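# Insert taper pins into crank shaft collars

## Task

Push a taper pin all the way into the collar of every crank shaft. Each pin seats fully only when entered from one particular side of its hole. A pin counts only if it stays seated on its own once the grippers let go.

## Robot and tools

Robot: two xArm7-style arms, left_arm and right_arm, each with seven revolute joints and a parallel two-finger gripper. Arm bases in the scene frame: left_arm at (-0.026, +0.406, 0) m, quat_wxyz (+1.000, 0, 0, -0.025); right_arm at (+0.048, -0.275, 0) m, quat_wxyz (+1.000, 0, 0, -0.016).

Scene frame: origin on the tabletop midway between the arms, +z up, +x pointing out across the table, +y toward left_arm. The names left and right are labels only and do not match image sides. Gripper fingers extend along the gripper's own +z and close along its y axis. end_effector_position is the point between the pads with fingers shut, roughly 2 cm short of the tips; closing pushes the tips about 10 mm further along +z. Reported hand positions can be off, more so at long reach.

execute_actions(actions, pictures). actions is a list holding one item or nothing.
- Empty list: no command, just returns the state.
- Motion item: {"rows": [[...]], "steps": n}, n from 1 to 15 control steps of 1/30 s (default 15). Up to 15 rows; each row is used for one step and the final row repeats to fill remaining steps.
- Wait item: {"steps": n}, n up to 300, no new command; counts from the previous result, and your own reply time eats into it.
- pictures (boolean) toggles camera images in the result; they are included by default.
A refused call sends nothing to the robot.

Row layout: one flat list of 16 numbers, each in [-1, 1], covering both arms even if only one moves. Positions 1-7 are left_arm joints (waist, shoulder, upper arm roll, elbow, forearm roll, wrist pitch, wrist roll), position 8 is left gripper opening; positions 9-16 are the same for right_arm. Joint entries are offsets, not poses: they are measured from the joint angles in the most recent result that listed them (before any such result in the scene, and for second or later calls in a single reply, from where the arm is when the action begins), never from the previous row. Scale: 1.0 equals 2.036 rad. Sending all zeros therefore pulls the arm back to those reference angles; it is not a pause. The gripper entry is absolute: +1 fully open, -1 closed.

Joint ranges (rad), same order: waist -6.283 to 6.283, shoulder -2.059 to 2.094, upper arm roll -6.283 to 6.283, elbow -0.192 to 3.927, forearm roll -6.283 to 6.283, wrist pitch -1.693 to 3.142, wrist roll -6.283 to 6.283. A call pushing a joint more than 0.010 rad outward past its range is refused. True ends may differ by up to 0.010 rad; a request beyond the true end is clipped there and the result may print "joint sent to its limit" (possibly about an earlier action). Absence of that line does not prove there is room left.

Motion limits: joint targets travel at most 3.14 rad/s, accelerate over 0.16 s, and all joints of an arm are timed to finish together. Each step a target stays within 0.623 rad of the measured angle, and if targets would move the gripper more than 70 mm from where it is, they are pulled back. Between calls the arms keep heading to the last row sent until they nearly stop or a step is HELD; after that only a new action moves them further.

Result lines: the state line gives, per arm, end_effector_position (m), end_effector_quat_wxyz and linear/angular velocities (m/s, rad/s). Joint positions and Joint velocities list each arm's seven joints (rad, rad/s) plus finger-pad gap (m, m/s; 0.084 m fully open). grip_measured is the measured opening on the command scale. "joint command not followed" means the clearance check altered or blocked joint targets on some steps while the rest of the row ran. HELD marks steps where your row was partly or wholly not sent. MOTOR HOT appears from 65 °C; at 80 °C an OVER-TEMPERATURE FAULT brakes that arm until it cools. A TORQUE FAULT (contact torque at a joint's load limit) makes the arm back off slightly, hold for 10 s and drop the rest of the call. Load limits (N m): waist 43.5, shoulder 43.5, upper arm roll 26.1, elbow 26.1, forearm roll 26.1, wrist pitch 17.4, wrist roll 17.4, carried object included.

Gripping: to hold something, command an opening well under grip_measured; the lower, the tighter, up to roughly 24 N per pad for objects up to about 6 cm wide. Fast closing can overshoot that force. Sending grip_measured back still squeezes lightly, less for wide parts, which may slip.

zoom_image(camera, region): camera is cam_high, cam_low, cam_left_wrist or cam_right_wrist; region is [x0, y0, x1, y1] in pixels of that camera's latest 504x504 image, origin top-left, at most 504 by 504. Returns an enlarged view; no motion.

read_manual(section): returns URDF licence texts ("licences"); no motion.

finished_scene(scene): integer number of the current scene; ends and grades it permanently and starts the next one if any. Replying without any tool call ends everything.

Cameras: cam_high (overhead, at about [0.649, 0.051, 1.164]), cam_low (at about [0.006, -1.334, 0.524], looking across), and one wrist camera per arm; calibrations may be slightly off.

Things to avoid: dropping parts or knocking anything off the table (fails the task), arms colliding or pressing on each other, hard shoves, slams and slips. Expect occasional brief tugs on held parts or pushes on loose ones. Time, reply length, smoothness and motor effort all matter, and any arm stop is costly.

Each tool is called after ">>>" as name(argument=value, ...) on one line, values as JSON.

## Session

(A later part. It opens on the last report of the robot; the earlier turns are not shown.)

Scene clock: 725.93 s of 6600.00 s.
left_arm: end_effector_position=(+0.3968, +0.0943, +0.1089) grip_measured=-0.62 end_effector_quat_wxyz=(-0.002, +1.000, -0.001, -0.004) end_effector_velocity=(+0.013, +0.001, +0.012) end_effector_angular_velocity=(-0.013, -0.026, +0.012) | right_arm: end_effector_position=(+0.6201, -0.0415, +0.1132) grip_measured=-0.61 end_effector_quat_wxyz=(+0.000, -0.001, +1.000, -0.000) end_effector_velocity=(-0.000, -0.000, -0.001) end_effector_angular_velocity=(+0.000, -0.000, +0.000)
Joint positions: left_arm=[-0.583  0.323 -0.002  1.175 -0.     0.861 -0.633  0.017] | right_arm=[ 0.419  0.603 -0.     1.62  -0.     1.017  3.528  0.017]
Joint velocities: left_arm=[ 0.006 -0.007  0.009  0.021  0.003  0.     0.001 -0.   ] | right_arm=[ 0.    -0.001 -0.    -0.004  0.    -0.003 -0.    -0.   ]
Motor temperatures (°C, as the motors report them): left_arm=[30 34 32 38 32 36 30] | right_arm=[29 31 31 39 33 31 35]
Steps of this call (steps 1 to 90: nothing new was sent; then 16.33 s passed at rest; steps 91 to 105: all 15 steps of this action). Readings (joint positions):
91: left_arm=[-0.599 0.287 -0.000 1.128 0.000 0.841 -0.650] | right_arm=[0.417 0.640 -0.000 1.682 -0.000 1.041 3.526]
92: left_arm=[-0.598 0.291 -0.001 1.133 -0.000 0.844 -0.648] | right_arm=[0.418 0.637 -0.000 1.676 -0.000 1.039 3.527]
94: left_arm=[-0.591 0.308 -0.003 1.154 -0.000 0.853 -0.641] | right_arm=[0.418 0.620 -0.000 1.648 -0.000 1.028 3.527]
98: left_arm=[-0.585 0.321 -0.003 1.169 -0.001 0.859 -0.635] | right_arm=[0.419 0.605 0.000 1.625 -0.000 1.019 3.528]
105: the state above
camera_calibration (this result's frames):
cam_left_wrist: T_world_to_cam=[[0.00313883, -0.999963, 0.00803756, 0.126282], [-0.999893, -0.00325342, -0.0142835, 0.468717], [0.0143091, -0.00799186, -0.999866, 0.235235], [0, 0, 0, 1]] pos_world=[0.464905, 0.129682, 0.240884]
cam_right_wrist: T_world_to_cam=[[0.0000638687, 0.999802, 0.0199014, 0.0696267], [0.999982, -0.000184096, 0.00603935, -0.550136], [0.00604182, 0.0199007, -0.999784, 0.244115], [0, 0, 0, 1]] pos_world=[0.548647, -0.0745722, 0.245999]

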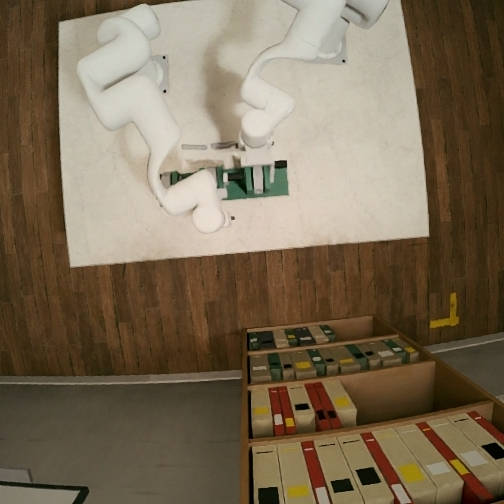

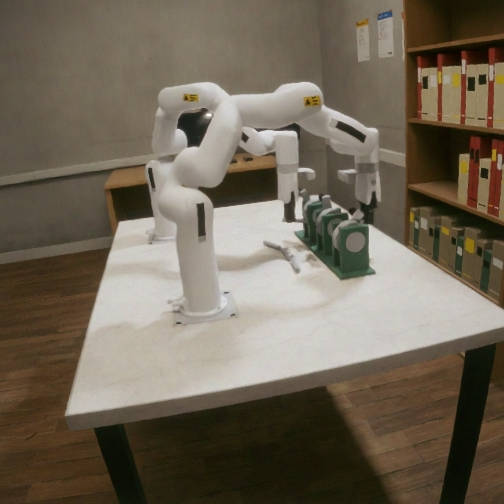

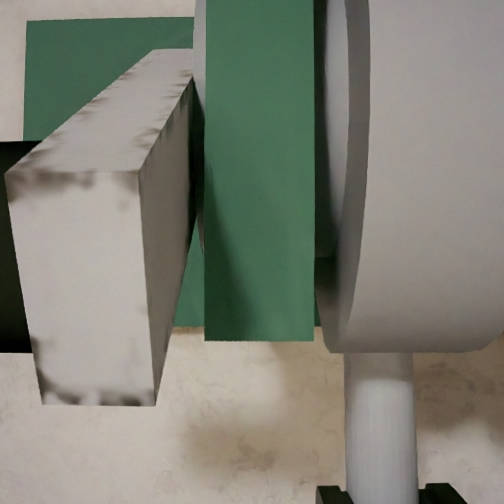

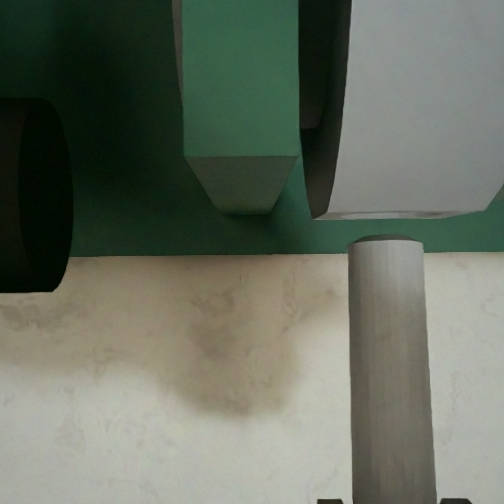

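>>> execute_actions(actions=[{"rows":[[-0.0138,-0.029,0.001,-0.0398,0,-0.0152,-0.0147,-0.8, 0.0038,-0.0158,0,-0.0258,0,-0.01,0.0038,-0.8]],"steps":15}])

Scene clock: 782.10 s of 6600.00 s.
left_arm: end_effector_position=(+0.3764, +0.0942, +0.1115) grip_measured=-0.62 end_effector_quat_wxyz=(+0.001, +1.000, +0.002, +0.001) end_effector_velocity=(-0.008, -0.002, -0.003) end_effector_angular_velocity=(+0.005, +0.010, -0.008) | right_arm: end_effector_position=(+0.6073, -0.0405, +0.1105) grip_measured=-0.61 end_effector_quat_wxyz=(-0.003, -0.001, +1.000, -0.001) end_effector_velocity=(-0.019, +0.006, -0.020) end_effector_angular_velocity=(-0.012, +0.051, +0.016)
Joint positions: left_arm=[-0.61   0.264  0.001  1.096 -0.     0.829 -0.663  0.017] | right_arm=[ 0.427  0.572  0.001  1.564 -0.     1.     3.536  0.017]
Joint velocities: left_arm=[-0.006 -0.002 -0.006 -0.01  -0.001  0.003 -0.003  0.   ] | right_arm=[ 0.009  0.015  0.011 -0.026  0.003  0.011  0.001 -0.   ]
Motor temperatures (°C, as the motors report them): left_arm=[30 34 33 44 32 40 30] | right_arm=[29 32 31 39 33 31 35]
Steps of this call (steps 1 to 15: the robot went on to your last target; steps 16 to 90: nothing new was sent; then 52.67 s passed at rest; steps 91 to 105: all 15 steps of this action). Readings (joint positions):
91: left_arm=[-0.582 0.322 -0.000 1.178 0.000 0.860 -0.633] | right_arm=[0.419 0.602 -0.000 1.619 -0.000 1.017 3.528]
92: left_arm=[-0.584 0.318 0.001 1.173 0.000 0.856 -0.636] | right_arm=[0.420 0.599 -0.000 1.613 -0.000 1.014 3.529]
94: left_arm=[-0.593 0.293 0.006 1.145 0.001 0.838 -0.648] | right_arm=[0.423 0.584 -0.001 1.591 -0.001 1.002 3.533]
98: left_arm=[-0.607 0.266 0.003 1.110 0.001 0.828 -0.660] | right_arm=[0.425 0.571 -0.002 1.577 -0.001 0.994 3.535]
105: the state above
camera_calibration (this result's frames):
cam_left_wrist: T_world_to_cam=[[0.0083766, -0.999868, 0.01394, 0.123645], [-0.999676, -0.00870848, -0.0239198, 0.449887], [0.024038, -0.0137351, -0.999617, 0.234932], [0, 0, 0, 1]] pos_world=[0.443058, 0.130774, 0.24388]
cam_right_wrist: T_world_to_cam=[[-0.00133026, 0.999844, 0.0175981, 0.069879], [0.999998, 0.00135652, -0.00148035, -0.536401], [-0.00150399, 0.0175961, -0.999844, 0.246004], [0, 0, 0, 1]] pos_world=[0.536863, -0.0734692, 0.243942]

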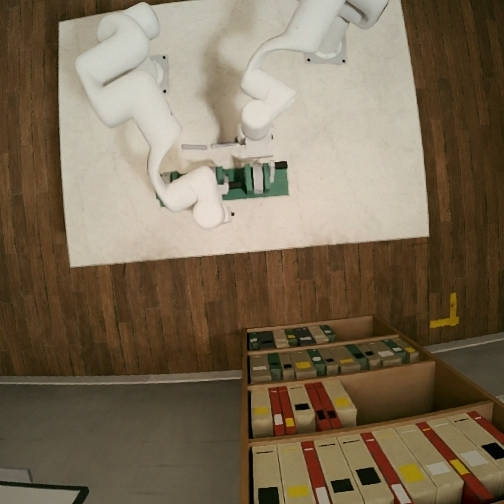

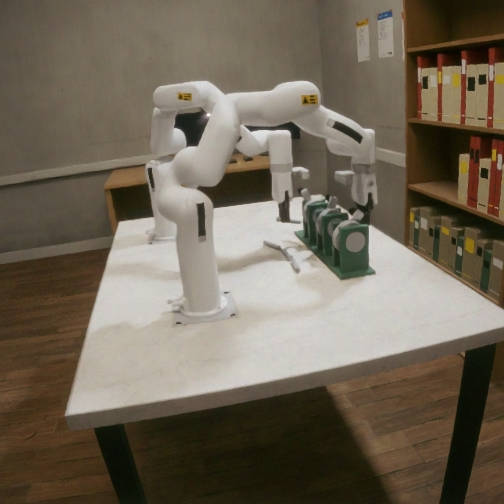

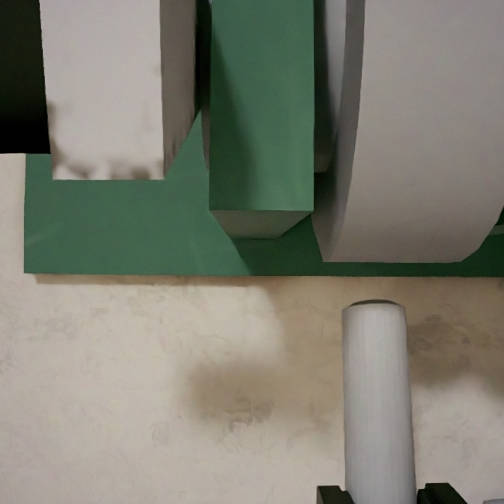

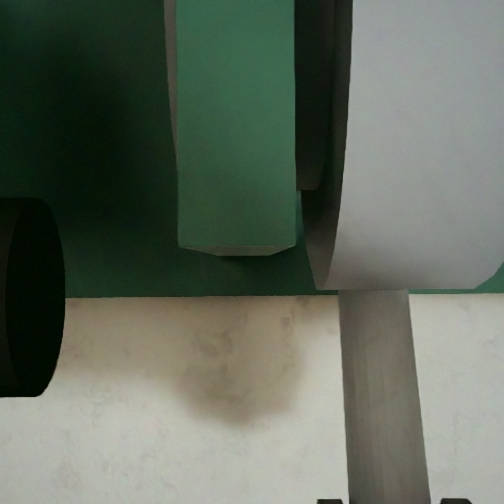

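>>> execute_actions(actions=[])

>>> zoom_image(camera="cam_low", region=[250, 170, 400, 290])

Scene clock: 785.67 s of 6600.00 s.
left_arm: end_effector_position=(+0.3750, +0.0939, +0.1108) grip_measured=-0.62 end_effector_quat_wxyz=(+0.000, +1.000, +0.001, +0.000) end_effector_velocity=(+0.001, -0.001, +0.002) end_effector_angular_velocity=(-0.003, -0.003, +0.002) | right_arm: end_effector_position=(+0.6097, -0.0406, +0.1131) grip_measured=-0.61 end_effector_quat_wxyz=(+0.000, -0.001, +1.000, -0.000) end_effector_velocity=(-0.000, +0.000, +0.000) end_effector_angular_velocity=(+0.000, -0.000, +0.001)
Joint positions: left_arm=[-0.611  0.264  0.     1.094 -0.     0.83  -0.663  0.017] | right_arm=[ 0.427  0.57  -0.     1.568 -0.     0.997  3.536  0.017]
Joint velocities: left_arm=[-0.    -0.003  0.     0.001 -0.001 -0.    -0.001  0.   ] | right_arm=[ 0.    -0.    -0.     0.     0.001  0.    -0.001 -0.   ]
Motor temperatures (°C, as the motors report them): left_arm=[30 34 33 43 32 39 30] | right_arm=[29 32 31 39 33 31 35]
Steps of this call (steps 1 to 15: the robot went on to your last target; steps 16 to 90: nothing new was sent; then 0.57 s passed at rest). Readings (joint positions):
1: left_arm=[-0.610 0.264 0.001 1.096 -0.000 0.829 -0.663] | right_arm=[0.427 0.572 0.001 1.564 -0.000 1.000 3.536]
2: left_arm=[-0.611 0.264 0.001 1.096 -0.000 0.829 -0.663] | right_arm=[0.428 0.572 0.001 1.564 -0.000 1.000 3.536]
4: left_arm=[-0.611 0.264 0.001 1.095 -0.000 0.830 -0.663] | right_arm=[0.428 0.572 0.002 1.565 0.000 0.999 3.536]
8: left_arm=[-0.611 0.264 0.000 1.095 -0.000 0.830 -0.663] | right_arm=[0.428 0.571 0.001 1.567 0.000 0.998 3.536]
90: the state above
All arms were judged still, so your last target was given up. Only a new action makes them travel on or press farther. Fingers that are still opening or closing keep moving.
camera_calibration (this result's frames):
cam_left_wrist: T_world_to_cam=[[0.00683883, -0.999894, 0.0128609, 0.124064], [-0.999736, -0.00711873, -0.0218451, 0.448114], [0.0219343, -0.0127081, -0.999679, 0.235001], [0, 0, 0, 1]] pos_world=[0.441992, 0.130227, 0.243119]
cam_right_wrist: T_world_to_cam=[[0.0000578203, 0.999802, 0.0199104, 0.0687979], [0.999982, -0.000178075, 0.00603808, -0.539726], [0.00604043, 0.0199097, -0.999784, 0.244047], [0, 0, 0, 1]] pos_world=[0.538238, -0.0737393, 0.245883]

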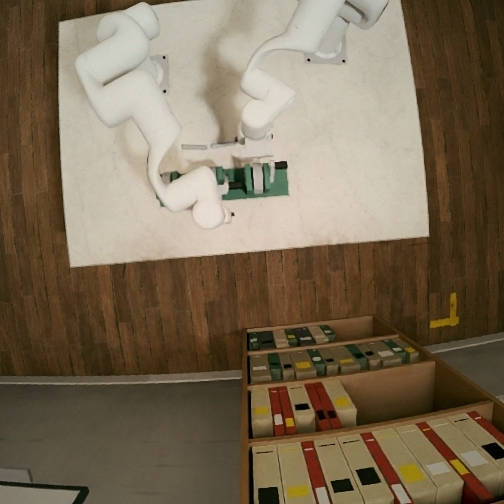

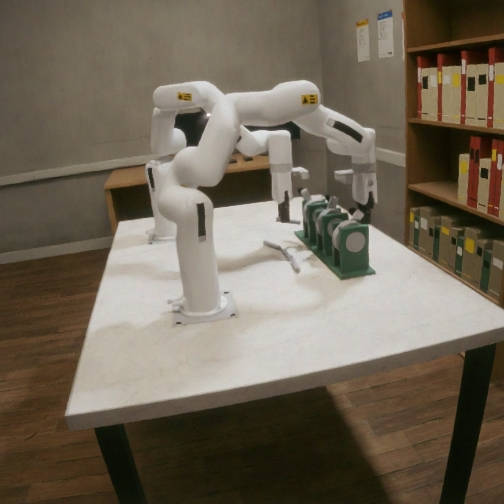

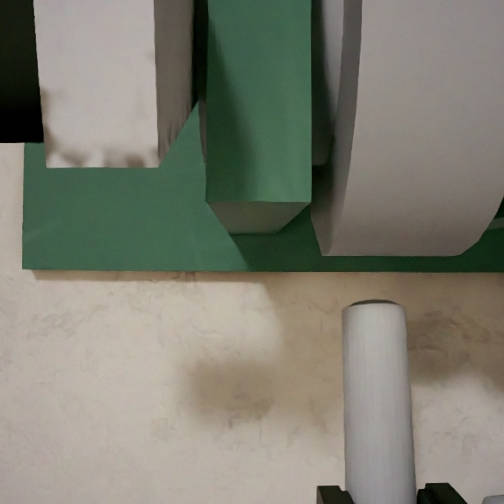

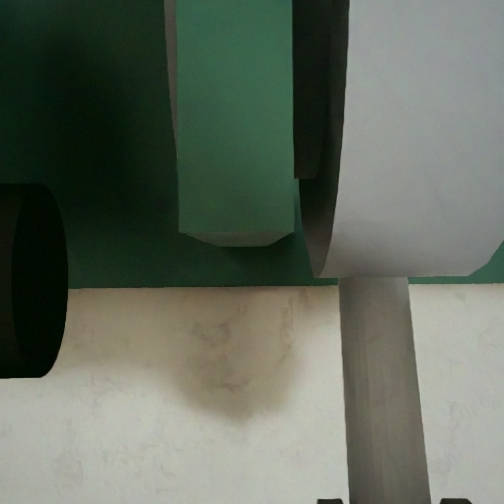

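Region (250, 170, 400, 290) of cam_low's 504x504 image, scaled by 3.360, with more detail than that image has; it fills the top 403 rows of this view, and the rest is white.

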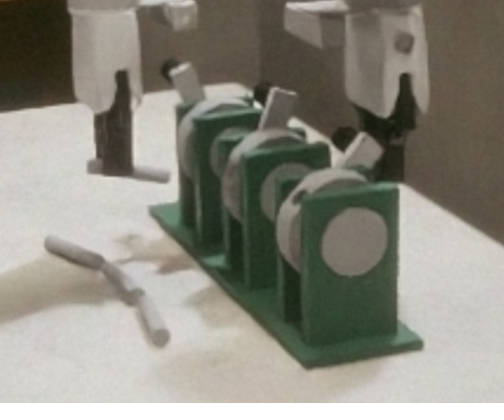

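>>> execute_actions(actions=[{"rows":[[-0.0156,0.0311,0,-0.0579,0,-0.089,-0.0157,-0.8, -0.0102,0.1007,0,0.0743,0,-0.026,-0.0098,-0.8]],"steps":15}])

>>> zoom_image(camera="cam_low", region=[230, 170, 410, 290])

Scene clock: 827.83 s of 6600.00 s.
left_arm: end_effector_position=(+0.3514, +0.0934, +0.0520) grip_measured=-0.62 end_effector_quat_wxyz=(+0.001, +1.000, +0.002, +0.001) end_effector_velocity=(-0.008, +0.002, -0.011) end_effector_angular_velocity=(+0.007, +0.009, -0.003) | right_arm: end_effector_position=(+0.6460, -0.0392, +0.0529) grip_measured=-0.61 end_effector_quat_wxyz=(+0.002, -0.001, +1.000, +0.001) end_effector_velocity=(+0.005, +0.001, -0.002) end_effector_angular_velocity=(+0.003, -0.008, +0.003)
Joint positions: left_arm=[-0.642  0.326  0.001  0.98  -0.     0.65  -0.695  0.017] | right_arm=[ 0.407  0.771  0.     1.719 -0.     0.944  3.516  0.017]
Joint velocities: left_arm=[-0.004  0.01  -0.003 -0.022  0.    -0.02  -0.004 -0.   ] | right_arm=[-0.001  0.015 -0.     0.018 -0.    -0.005 -0.004 -0.   ]
Motor temperatures (°C, as the motors report them): left_arm=[30 34 33 39 32 37 30] | right_arm=[29 32 31 39 33 31 35]
Steps of this call (steps 1 to 90: nothing new was sent; then 38.67 s passed at rest; steps 91 to 105: all 15 steps of this action). Readings (joint positions):
91: left_arm=[-0.611 0.264 0.000 1.094 -0.000 0.829 -0.663] | right_arm=[0.427 0.571 -0.000 1.568 -0.000 0.997 3.536]
92: left_arm=[-0.612 0.265 0.001 1.091 -0.000 0.822 -0.664] | right_arm=[0.426 0.576 0.000 1.573 -0.000 0.995 3.535]
94: left_arm=[-0.620 0.278 0.002 1.065 -0.000 0.773 -0.673] | right_arm=[0.422 0.619 0.001 1.613 -0.000 0.982 3.530]
98: left_arm=[-0.640 0.324 -0.002 0.987 -0.001 0.679 -0.690] | right_arm=[0.408 0.748 -0.001 1.689 -0.000 0.953 3.519]
105: the state above
camera_calibration (this result's frames):
cam_left_wrist: T_world_to_cam=[[0.00784533, -0.999858, 0.0149142, 0.123949], [-0.999662, -0.00821149, -0.0246504, 0.423474], [0.0247693, -0.0147157, -0.999585, 0.175927], [0, 0, 0, 1]] pos_world=[0.418001, 0.129998, 0.184444]
cam_right_wrist: T_world_to_cam=[[0.000103677, 0.999763, 0.0217924, 0.0684187], [0.999952, -0.000317687, 0.00981721, -0.575842], [0.0098218, 0.0217903, -0.999714, 0.181279], [0, 0, 0, 1]] pos_world=[0.574027, -0.0725355, 0.185389]

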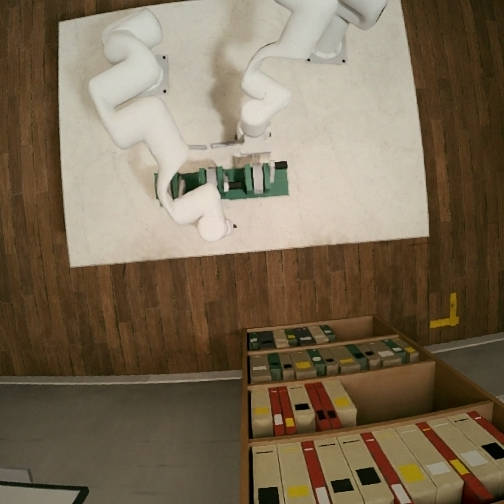

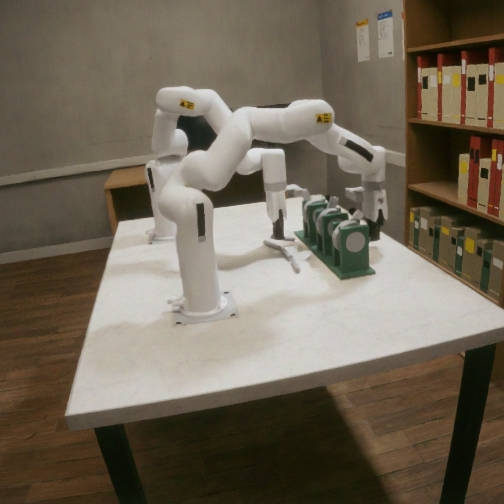

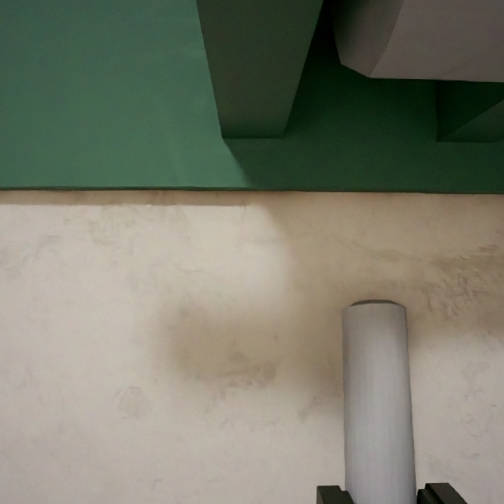

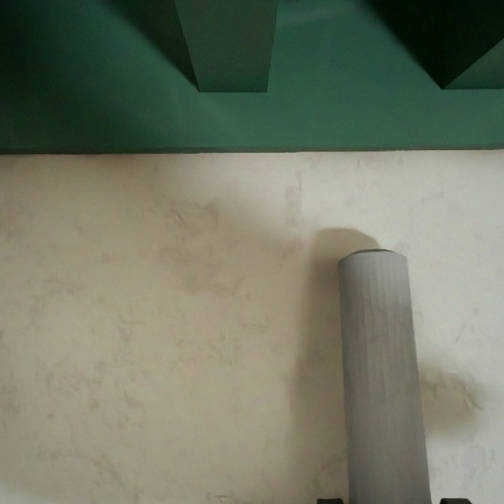

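Region (230, 170, 410, 290) of cam_low's 504x504 image, scaled by 2.800, with more detail than that image has.

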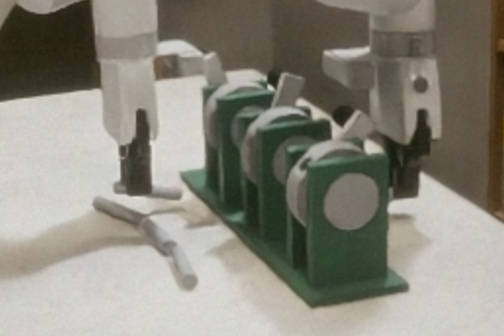

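>>> execute_actions(actions=[{"rows":[[0,0.0299,0,-0.0046,0,-0.0325,0,-0.8, 0,0.0228,0,-0.003,0,-0.0239,0,-0.8]],"steps":15}], pictures=false)

>>> execute_actions(actions=[{"rows":[[0,0,0,0,0,0,0,-0.1, 0,0,0,0,0,0,0,-0.1]],"steps":15}])

Scene clock: 838.60 s of 6600.00 s.
left_arm: end_effector_position=(+0.3528, +0.0931, +0.0272) grip_measured=-0.62 end_effector_quat_wxyz=(+0.003, +1.000, +0.002, +0.003) end_effector_velocity=(-0.013, +0.003, -0.014) end_effector_angular_velocity=(+0.017, +0.028, -0.008) | right_arm: end_effector_position=(+0.6463, -0.0390, +0.0265) grip_measured=-0.61 end_effector_quat_wxyz=(+0.002, -0.001, +1.000, +0.001) end_effector_velocity=(-0.000, -0.001, -0.002) end_effector_angular_velocity=(-0.002, +0.001, -0.001)
Joint positions: left_arm=[-0.642  0.383  0.002  0.974 -0.     0.583 -0.695  0.017] | right_arm=[ 0.407  0.815  0.001  1.715 -0.     0.896  3.516  0.017]
Joint velocities: left_arm=[-0.003  0.019 -0.009 -0.015 -0.002 -0.002 -0.001 -0.   ] | right_arm=[-0.     0.002 -0.002 -0.002 -0.    -0.002 -0.    -0.   ]
Motor temperatures (°C, as the motors report them): left_arm=[30 34 33 38 32 36 30] | right_arm=[29 32 31 39 33 31 35]
Steps of this call (steps 1 to 15: the robot went on to your last target; steps 16 to 90: nothing new was sent; then 7.27 s passed at rest; steps 91 to 105: all 15 steps of this action). Readings (joint positions):
91: left_arm=[-0.643 0.328 0.000 0.976 -0.000 0.648 -0.695] | right_arm=[0.406 0.776 -0.000 1.719 -0.000 0.943 3.516]
92: left_arm=[-0.643 0.332 0.000 0.977 -0.000 0.641 -0.695] | right_arm=[0.406 0.779 -0.000 1.719 -0.000 0.937 3.516]
94: left_arm=[-0.643 0.357 0.000 0.976 -0.000 0.612 -0.695] | right_arm=[0.406 0.797 0.000 1.719 -0.000 0.914 3.516]
98: left_arm=[-0.642 0.377 0.002 0.976 -0.000 0.588 -0.695] | right_arm=[0.407 0.813 0.001 1.714 -0.000 0.899 3.516]
105: the state above

Scene clock: 839.10 s of 6600.00 s.
left_arm: end_effector_position=(+0.3522, +0.0934, +0.0265) grip_measured=-0.11 end_effector_quat_wxyz=(+0.002, +1.000, +0.002, +0.003) end_effector_velocity=(+0.003, -0.002, +0.004) end_effector_angular_velocity=(-0.007, -0.009, +0.001) | right_arm: end_effector_position=(+0.6460, -0.0390, +0.0260) grip_measured=-0.11 end_effector_quat_wxyz=(+0.002, -0.001, +1.000, +0.001) end_effector_velocity=(-0.001, -0.000, -0.001) end_effector_angular_velocity=(-0.001, +0.002, +0.000)
Joint positions: left_arm=[-0.642  0.384  0.001  0.973 -0.     0.583 -0.695  0.039] | right_arm=[ 0.407  0.815  0.001  1.714 -0.     0.896  3.516  0.039]
Joint velocities: left_arm=[ 0.001 -0.004  0.001  0.004 -0.    -0.003  0.     0.   ] | right_arm=[-0.001  0.     0.    -0.001  0.     0.001 -0.001 -0.   ]
Motor temperatures (°C, as the motors report them): left_arm=[30 34 33 38 32 36 30] | right_arm=[29 32 31 39 33 31 35]
Steps of this call (steps 1 to 15: all 15 steps of this action). Readings (joint positions):
1: left_arm=[-0.642 0.384 0.001 0.973 -0.000 0.583 -0.695] | right_arm=[0.407 0.815 0.000 1.715 -0.000 0.895 3.516]
2: left_arm=[-0.642 0.387 0.000 0.969 -0.001 0.585 -0.695] | right_arm=[0.406 0.815 0.000 1.715 -0.000 0.895 3.516]
4: left_arm=[-0.643 0.388 -0.000 0.967 -0.001 0.586 -0.695] | right_arm=[0.406 0.815 0.000 1.714 -0.000 0.895 3.516]
8: left_arm=[-0.642 0.387 0.000 0.969 -0.000 0.585 -0.695] | right_arm=[0.406 0.815 0.000 1.714 -0.000 0.895 3.516]
15: the state above
camera_calibration (this result's frames):
cam_left_wrist: T_world_to_cam=[[0.00878366, -0.999826, 0.016473, 0.123971], [-0.999594, -0.00922563, -0.0269485, 0.423756], [0.0270957, -0.0162296, -0.999501, 0.149722], [0, 0, 0, 1]] pos_world=[0.418438, 0.130289, 0.159025]
cam_right_wrist: T_world_to_cam=[[0.0000124907, 0.999769, 0.0214772, 0.0689496], [0.999963, -0.000196998, 0.00858877, -0.575526], [0.00859102, 0.0214763, -0.999732, 0.155123], [0, 0, 0, 1]] pos_world=[0.574171, -0.0723785, 0.158543]

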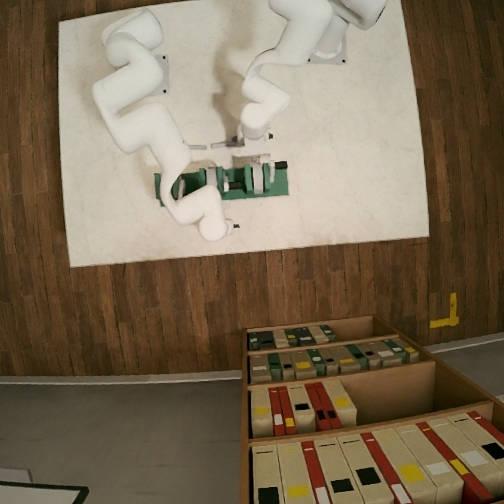

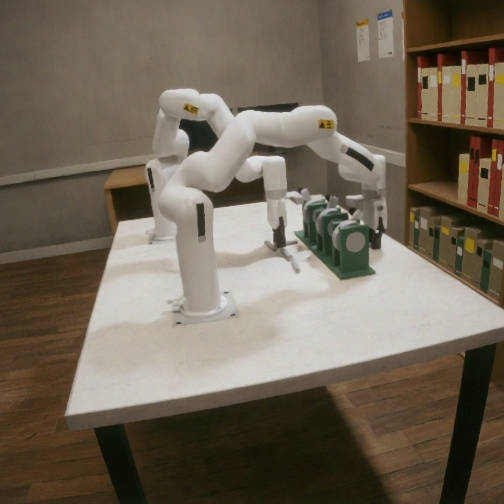

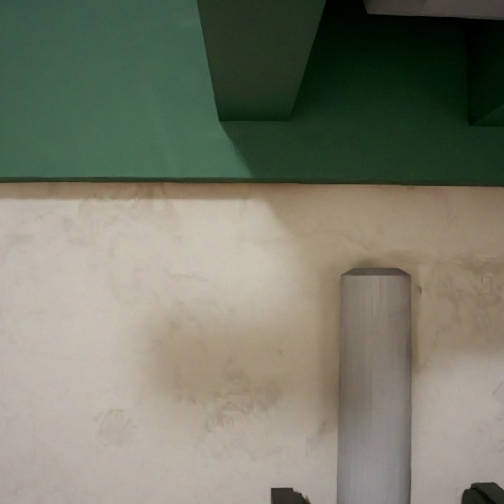

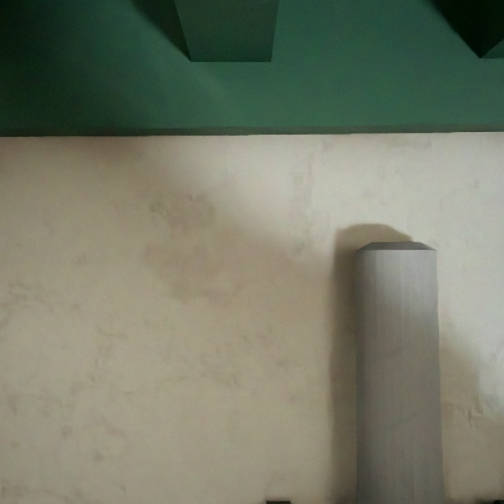

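>>> execute_actions(actions=[{"rows":[[0.0167,-0.1236,0,0.0943,0,0.2208,0.0172,-0.1, 0.0115,-0.1127,0,0.065,0,0.1792,0.0118,-0.1]],"steps":15}], pictures=false)

Scene clock: 885.30 s of 6600.00 s.
left_arm: end_effector_position=(+0.3730, +0.0976, +0.1853) grip_measured=-0.11 end_effector_quat_wxyz=(+0.004, +1.000, +0.002, +0.005) end_effector_velocity=(-0.019, +0.025, +0.087) end_effector_angular_velocity=(+0.043, +0.057, -0.007) | right_arm: end_effector_position=(+0.6345, -0.0279, +0.1968) grip_measured=-0.11 end_effector_quat_wxyz=(+0.006, -0.001, +1.000, +0.003) end_effector_velocity=(-0.034, -0.008, +0.082) end_effector_angular_velocity=(-0.023, +0.053, -0.007)
Joint positions: left_arm=[-0.609  0.141  0.002  1.159 -0.     1.005 -0.662  0.039] | right_arm=[ 0.429  0.592  0.001  1.845 -0.     1.239  3.539  0.039]
Joint velocities: left_arm=[ 0.02  -0.142 -0.004  0.096 -0.     0.309  0.024 -0.   ] | right_arm=[ 0.012 -0.121 -0.002  0.055 -0.     0.234  0.017 -0.   ]
Motor temperatures (°C, as the motors report them): left_arm=[30 34 32 37 32 36 30] | right_arm=[29 32 31 39 33 31 35]
Steps of this call (steps 1 to 15: the robot went on to your last target; steps 16 to 130: nothing new was sent; then 41.37 s passed at rest; steps 131 to 145: all 15 steps of this action). Readings (joint positions):
131: left_arm=[-0.642 0.383 0.002 0.974 -0.000 0.583 -0.695] | right_arm=[0.407 0.814 0.001 1.715 -0.000 0.896 3.516]
132: left_arm=[-0.641 0.380 0.001 0.976 -0.000 0.590 -0.694] | right_arm=[0.407 0.812 0.000 1.716 -0.000 0.903 3.517]
134: left_arm=[-0.638 0.358 0.001 0.992 -0.000 0.641 -0.690] | right_arm=[0.409 0.789 -0.000 1.727 -0.000 0.950 3.520]
138: left_arm=[-0.626 0.264 0.002 1.066 -0.000 0.794 -0.678] | right_arm=[0.418 0.703 0.001 1.781 -0.000 1.072 3.528]
145: the state above

>>> execute_actions(actions=[{"rows":[[0.1063,0.0585,-0.001,0.1433,0,0.0912,-0.6645,0.3, 0.0877,-0.1339,0,-0.1533,0,-0.0126,-0.6842,0.3]],"steps":15}], pictures=false)

>>> execute_actions(actions=[{"steps":20}])

Scene clock: 891.60 s of 6600.00 s.
left_arm: end_effector_position=(+0.4619, +0.1642, +0.2263) grip_measured=+0.29 end_effector_quat_wxyz=(+0.000, +0.836, +0.549, +0.000) end_effector_velocity=(+0.073, +0.064, +0.033) end_effector_angular_velocity=(-0.002, +0.013, +3.056) | right_arm: end_effector_position=(+0.5329, +0.0306, +0.2286) grip_measured=+0.29 end_effector_quat_wxyz=(+0.000, -0.534, +0.846, +0.000) end_effector_velocity=(-0.095, +0.026, +0.011) end_effector_angular_velocity=(-0.019, +0.007, +3.085)
Joint positions: left_arm=[-0.412  0.248  0.002  1.423 -0.     1.175 -1.622  0.056] | right_arm=[ 0.592  0.344  0.002  1.564 -0.     1.218  2.577  0.056]
Joint velocities: left_arm=[ 0.186  0.117 -0.02   0.255 -0.002  0.15  -2.888 -0.   ] | right_arm=[ 0.148 -0.231 -0.022 -0.293 -0.002 -0.044 -2.956 -0.   ]
Motor temperatures (°C, as the motors report them): left_arm=[30 34 32 38 32 36 30] | right_arm=[29 32 31 39 33 31 35]
Steps of this call (steps 1 to 30: the robot went on to your last target; steps 31 to 90: nothing new was sent; then 2.80 s passed at rest; steps 91 to 105: all 15 steps of this action). Readings (joint positions):
91: left_arm=[-0.608 0.132 0.001 1.166 -0.000 1.033 -0.660] | right_arm=[0.430 0.586 0.001 1.846 -0.000 1.260 3.539]
92: left_arm=[-0.606 0.133 0.001 1.168 -0.000 1.035 -0.667] | right_arm=[0.431 0.584 0.000 1.843 -0.000 1.260 3.533]
94: left_arm=[-0.591 0.143 -0.002 1.190 -0.001 1.048 -0.717] | right_arm=[0.443 0.564 -0.003 1.817 -0.001 1.256 3.482]
98: left_arm=[-0.513 0.189 0.001 1.293 -0.000 1.103 -0.967] | right_arm=[0.509 0.468 0.002 1.708 -0.000 1.240 3.234]
105: the state above

Scene clock: 892.27 s of 6600.00 s.
left_arm: end_effector_position=(+0.4694, +0.1705, +0.2299) grip_measured=+0.29 end_effector_quat_wxyz=(-0.000, +0.707, +0.707, -0.000) end_effector_velocity=(+0.000, +0.001, +0.000) end_effector_angular_velocity=(-0.000, +0.000, +0.006) | right_arm: end_effector_position=(+0.5225, +0.0338, +0.2298) grip_measured=+0.29 end_effector_quat_wxyz=(+0.000, +0.708, -0.707, -0.000) end_effector_velocity=(+0.000, -0.000, -0.000) end_effector_angular_velocity=(+0.000, -0.000, +0.004)
Joint positions: left_arm=[-0.393  0.26  -0.     1.451 -0.     1.191 -2.014  0.056] | right_arm=[ 0.608  0.32   0.001  1.533 -0.     1.214  2.146  0.056]
Joint velocities: left_arm=[ 0.001 -0.001  0.001 -0.    -0.     0.    -0.005 -0.   ] | right_arm=[-0.001  0.     0.001 -0.    -0.    -0.001 -0.004 -0.   ]
Motor temperatures (°C, as the motors report them): left_arm=[30 34 32 38 32 36 30] | right_arm=[29 32 31 39 33 31 35]
Steps of this call (steps 1 to 20: the robot went on to your last target). Readings (joint positions):
1: left_arm=[-0.407 0.251 0.001 1.431 -0.000 1.180 -1.715] | right_arm=[0.596 0.337 0.002 1.555 -0.000 1.217 2.482]
2: left_arm=[-0.403 0.254 0.000 1.437 -0.000 1.183 -1.796] | right_arm=[0.599 0.333 0.001 1.548 -0.000 1.216 2.395]
4: left_arm=[-0.398 0.257 -0.001 1.444 -0.000 1.187 -1.911] | right_arm=[0.603 0.326 0.000 1.540 -0.000 1.215 2.267]
8: left_arm=[-0.395 0.259 -0.001 1.449 -0.000 1.190 -1.992] | right_arm=[0.606 0.322 0.000 1.534 -0.000 1.214 2.172]
20: the state above
camera_calibration (this result's frames):
cam_left_wrist: T_world_to_cam=[[0.99992, 0.00438731, 0.0119025, -0.438781], [0.00464323, -0.999757, -0.0215593, 0.243353], [0.0118051, 0.0216128, -0.999697, 0.351903], [0, 0, 0, 1]] pos_world=[0.433461, 0.237613, 0.362265]
cam_right_wrist: T_world_to_cam=[[-0.999788, -0.000136332, 0.0205739, 0.548102], [-0.0000286628, 0.999986, 0.00523352, 0.0356501], [-0.0205743, 0.00523182, -0.999775, 0.374186], [0, 0, 0, 1]] pos_world=[0.555686, -0.0375325, 0.362638]

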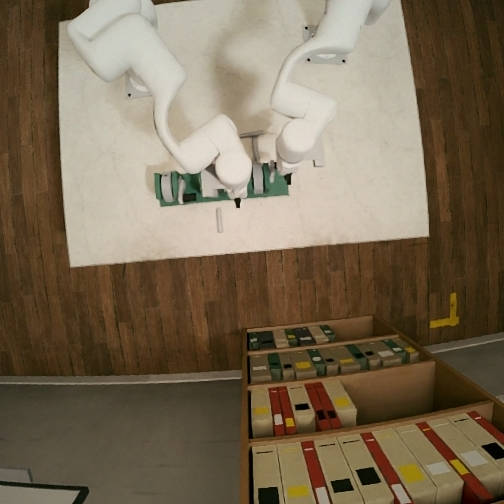

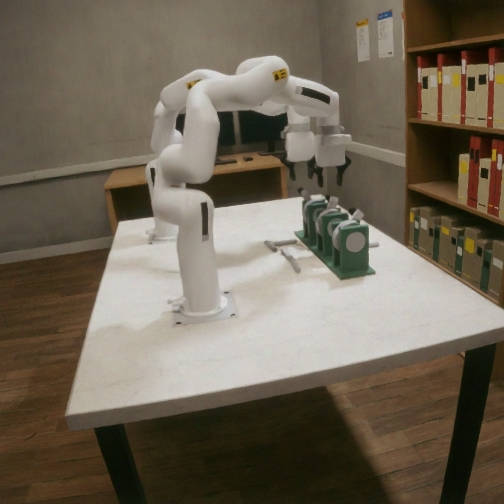

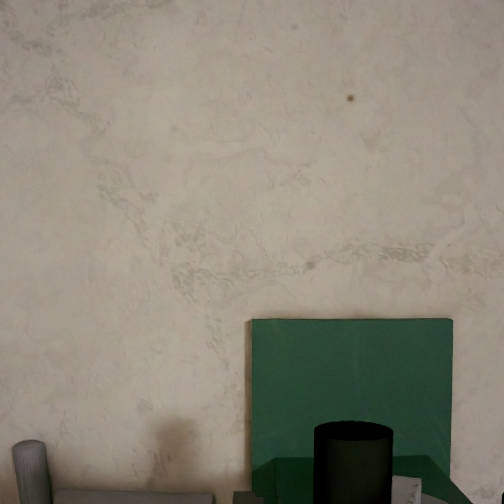

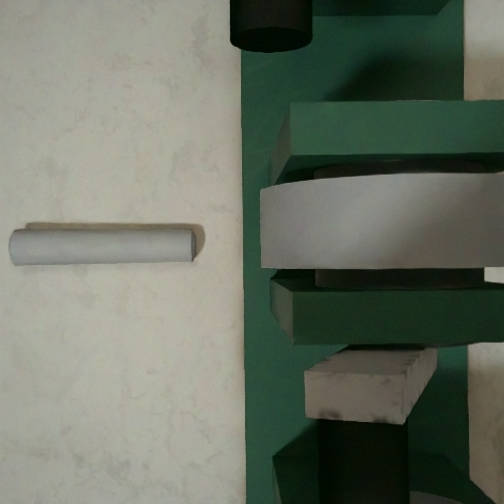

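>>> execute_actions(actions=[{"rows":[[0,0.0244,0,-0.0543,0,-0.0786,0,0.3, 0,0.0211,0,-0.0539,0,-0.0755,0,0.3]],"steps":15}], pictures=false)

>>> execute_actions(actions=[{"rows":[[0,0,0,0,0,0,0,-0.6, 0,0,0,0,0,0,0,-0.6]],"steps":15}])

Scene clock: 905.30 s of 6600.00 s.
left_arm: end_effector_position=(+0.4702, +0.1701, +0.1708) grip_measured=+0.29 end_effector_quat_wxyz=(+0.001, +0.707, +0.707, +0.000) end_effector_velocity=(-0.004, +0.002, -0.013) end_effector_angular_velocity=(+0.007, +0.014, -0.000) | right_arm: end_effector_position=(+0.5233, +0.0343, +0.1732) grip_measured=+0.29 end_effector_quat_wxyz=(-0.002, +0.708, -0.707, +0.000) end_effector_velocity=(-0.005, -0.003, -0.013) end_effector_angular_velocity=(-0.009, +0.014, +0.000)
Joint positions: left_arm=[-0.393  0.308 -0.     1.343 -0.     1.032 -2.014  0.056] | right_arm=[ 0.608  0.361  0.001  1.426 -0.     1.061  2.146  0.056]
Joint velocities: left_arm=[-0.     0.009 -0.    -0.023  0.001 -0.016 -0.    -0.   ] | right_arm=[ 0.     0.007  0.    -0.024 -0.    -0.014  0.001 -0.   ]
Motor temperatures (°C, as the motors report them): left_arm=[30 34 32 38 32 35 30] | right_arm=[29 32 31 39 33 31 35]
Steps of this call (steps 1 to 15: the robot went on to your last target; steps 16 to 90: nothing new was sent; then 9.53 s passed at rest; steps 91 to 105: all 15 steps of this action). Readings (joint positions):
91: left_arm=[-0.393 0.260 -0.000 1.450 -0.000 1.190 -2.015] | right_arm=[0.608 0.320 0.001 1.532 -0.000 1.213 2.146]
92: left_arm=[-0.393 0.261 -0.000 1.447 -0.000 1.183 -2.014] | right_arm=[0.608 0.320 0.001 1.529 -0.000 1.206 2.146]
94: left_arm=[-0.393 0.271 -0.000 1.420 -0.000 1.136 -2.014] | right_arm=[0.608 0.329 0.001 1.501 -0.000 1.159 2.146]
98: left_arm=[-0.393 0.309 -0.000 1.348 -0.000 1.055 -2.014] | right_arm=[0.608 0.363 0.001 1.431 -0.000 1.083 2.146]
105: the state above

Scene clock: 905.80 s of 6600.00 s.
left_arm: end_effector_position=(+0.4701, +0.1701, +0.1710) grip_measured=-0.47 end_effector_quat_wxyz=(+0.001, +0.707, +0.707, +0.000) end_effector_velocity=(-0.000, -0.000, +0.000) end_effector_angular_velocity=(-0.000, -0.001, -0.000) | right_arm: end_effector_position=(+0.5231, +0.0344, +0.1732) grip_measured=-0.47 end_effector_quat_wxyz=(-0.002, +0.708, -0.706, +0.000) end_effector_velocity=(+0.000, -0.000, -0.000) end_effector_angular_velocity=(+0.000, +0.000, -0.000)
Joint positions: left_arm=[-0.393  0.308 -0.     1.343 -0.     1.033 -2.014  0.024] | right_arm=[ 0.608  0.361  0.001  1.426 -0.     1.062  2.146  0.024]
Joint velocities: left_arm=[-0.    -0.001  0.    -0.    -0.    -0.     0.     0.   ] | right_arm=[-0.     0.    -0.001 -0.001  0.001 -0.001 -0.     0.   ]
Motor temperatures (°C, as the motors report them): left_arm=[30 34 32 38 32 35 30] | right_arm=[29 32 31 39 33 31 35]
Steps of this call (steps 1 to 15: all 15 steps of this action). Readings (joint positions):
1: left_arm=[-0.393 0.308 -0.000 1.342 -0.000 1.032 -2.014] | right_arm=[0.608 0.361 0.001 1.425 -0.000 1.061 2.146]
2: left_arm=[-0.393 0.308 -0.000 1.342 -0.000 1.032 -2.014] | right_arm=[0.608 0.361 0.001 1.425 -0.000 1.061 2.146]
4: left_arm=[-0.393 0.308 -0.000 1.343 -0.000 1.032 -2.014] | right_arm=[0.608 0.361 0.001 1.426 -0.000 1.061 2.146]
8: left_arm=[-0.393 0.308 -0.000 1.343 -0.000 1.033 -2.014] | right_arm=[0.608 0.361 0.001 1.426 -0.000 1.062 2.146]
15: the state above
camera_calibration (this result's frames):
cam_left_wrist: T_world_to_cam=[[0.999882, 0.00435483, 0.0147437, -0.439204], [0.00465229, -0.999785, -0.0202014, 0.241485], [0.0146526, 0.0202676, -0.999687, 0.291845], [0, 0, 0, 1]] pos_world=[0.433752, 0.237431, 0.303108]
cam_right_wrist: T_world_to_cam=[[-0.99985, -0.000423448, 0.0172967, 0.550509], [-0.000293491, 0.999972, 0.00751523, 0.0351082], [-0.0172994, 0.00750903, -0.999822, 0.315839], [0, 0, 0, 1]] pos_world=[0.555901, -0.0372457, 0.305997]

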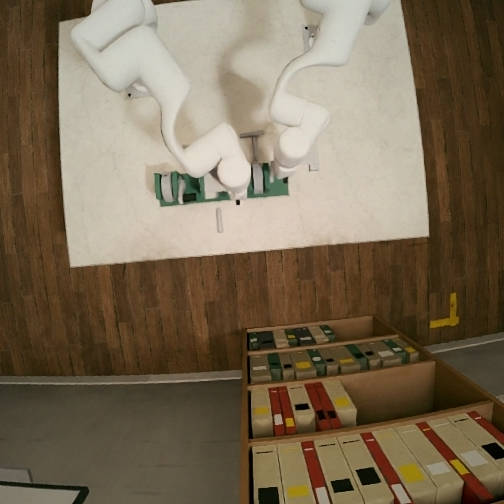

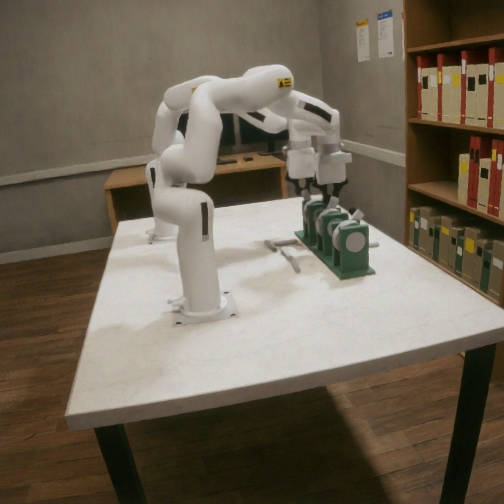

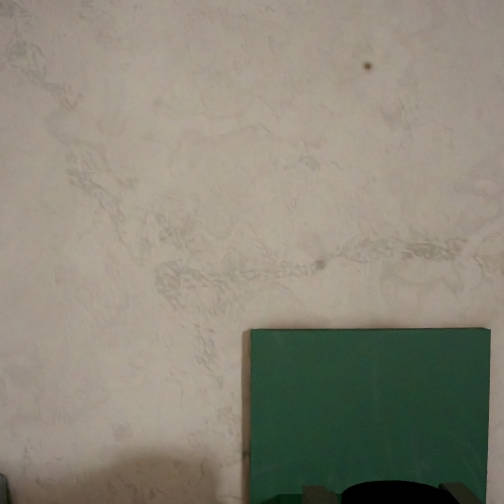

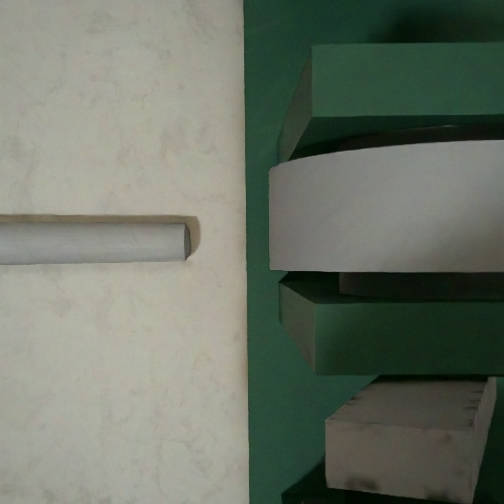

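>>> execute_actions(actions=[{"rows":[[0.005,0.0175,0,0.0283,0,0.011,0.005,-0.6, 0.0064,-0.0198,0,-0.0249,0,-0.005,0.0064,-0.6],[0.005,0.0175,0,0.0283,0,0.011,0.005,-0.6, 0.0064,-0.0198,0,-0.0249,0,-0.005,0.0064,-0.6],[0.005,0.0175,0,0.0283,0,0.011,0.005,-0.6, 0.0064,-0.0198,0,-0.0249,0,-0.005,0.0064,-0.6],[0.005,0.0175,0,0.0283,0,0.011,0.005,-0.6, 0.0064,-0.0198,0,-0.0249,0,-0.005,0.0064,-0.6],[0.01,0.0349,0,0.0567,0,0.0219,0.01,-0.6, 0.0127,-0.0396,0,-0.0497,0,-0.0101,0.0127,-0.6]],"steps":15}])

Scene clock: 925.90 s of 6600.00 s.
left_arm: end_effector_position=(+0.4950, +0.1703, +0.1752) grip_measured=-0.47 end_effector_quat_wxyz=(+0.002, +0.707, +0.707, +0.000) end_effector_velocity=(+0.002, +0.000, +0.001) end_effector_angular_velocity=(+0.002, +0.006, -0.001) | right_arm: end_effector_position=(+0.4965, +0.0341, +0.1783) grip_measured=-0.47 end_effector_quat_wxyz=(-0.003, +0.708, -0.706, +0.000) end_effector_velocity=(-0.005, +0.000, -0.000) end_effector_angular_velocity=(-0.000, +0.001, +0.000)
Joint positions: left_arm=[-0.374  0.378 -0.001  1.456 -0.001  1.076 -1.994  0.024] | right_arm=[0.633 0.281 0.001 1.327 0.    1.041 2.172 0.024]
Joint velocities: left_arm=[ 0.003  0.01  -0.001  0.018 -0.     0.014  0.004 -0.   ] | right_arm=[ 0.005 -0.012  0.001 -0.018  0.001 -0.004  0.005  0.   ]
Motor temperatures (°C, as the motors report them): left_arm=[30 34 32 38 32 36 30] | right_arm=[29 32 31 40 33 31 35]
Steps of this call (steps 1 to 15: the robot went on to your last target; steps 16 to 90: nothing new was sent; then 16.60 s passed at rest; steps 91 to 105: all 15 steps of this action). Readings (joint positions):
91: left_arm=[-0.393 0.308 -0.000 1.344 -0.000 1.033 -2.014] | right_arm=[0.608 0.361 0.001 1.425 -0.000 1.061 2.147]
92: left_arm=[-0.392 0.311 -0.001 1.349 -0.000 1.036 -2.013] | right_arm=[0.609 0.357 0.000 1.420 -0.000 1.058 2.148]
94: left_arm=[-0.388 0.327 -0.000 1.376 -0.000 1.045 -2.008] | right_arm=[0.615 0.337 0.000 1.398 -0.000 1.054 2.154]
98: left_arm=[-0.378 0.360 -0.000 1.430 -0.000 1.064 -1.999] | right_arm=[0.627 0.299 0.001 1.351 -0.000 1.045 2.166]
105: the state above
camera_calibration (this result's frames):
cam_left_wrist: T_world_to_cam=[[0.999885, 0.00364854, 0.0147333, -0.464014], [0.00393954, -0.999797, -0.0197712, 0.241913], [0.0146582, 0.019827, -0.999696, 0.295823], [0, 0, 0, 1]] pos_world=[0.458671, 0.237692, 0.307353]
cam_right_wrist: T_world_to_cam=[[-0.999872, -0.000980765, 0.0159686, 0.524128], [-0.000840687, 0.999961, 0.00877648, 0.0354436], [-0.0159766, 0.00876193, -0.999834, 0.319748], [0, 0, 0, 1]] pos_world=[0.529199, -0.0377298, 0.311015]

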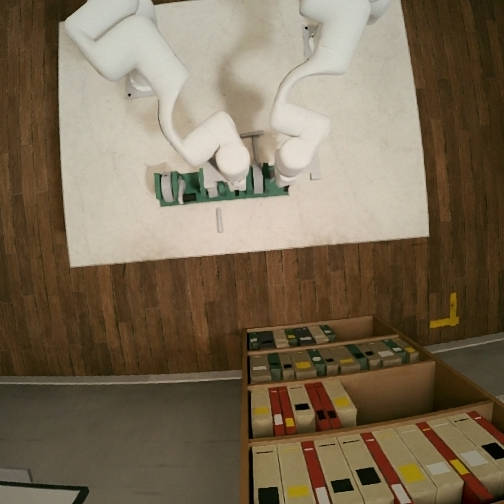

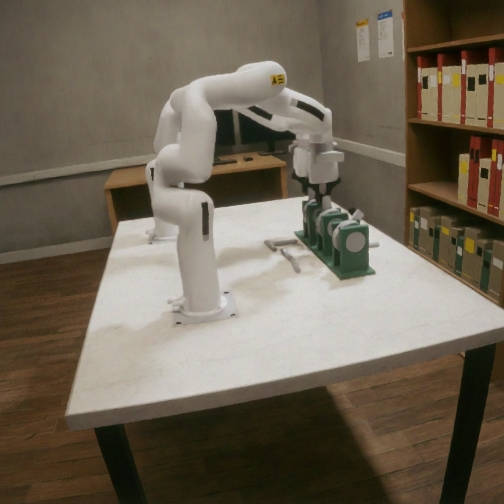

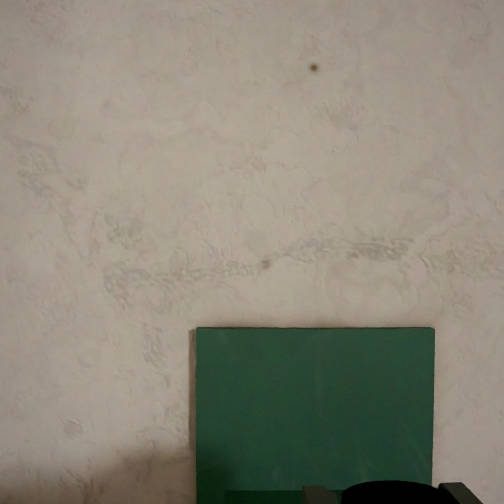

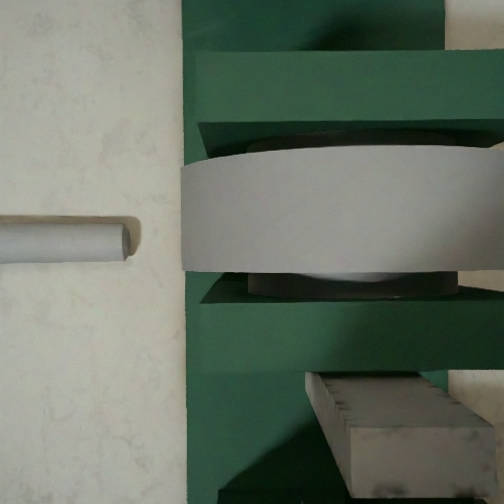

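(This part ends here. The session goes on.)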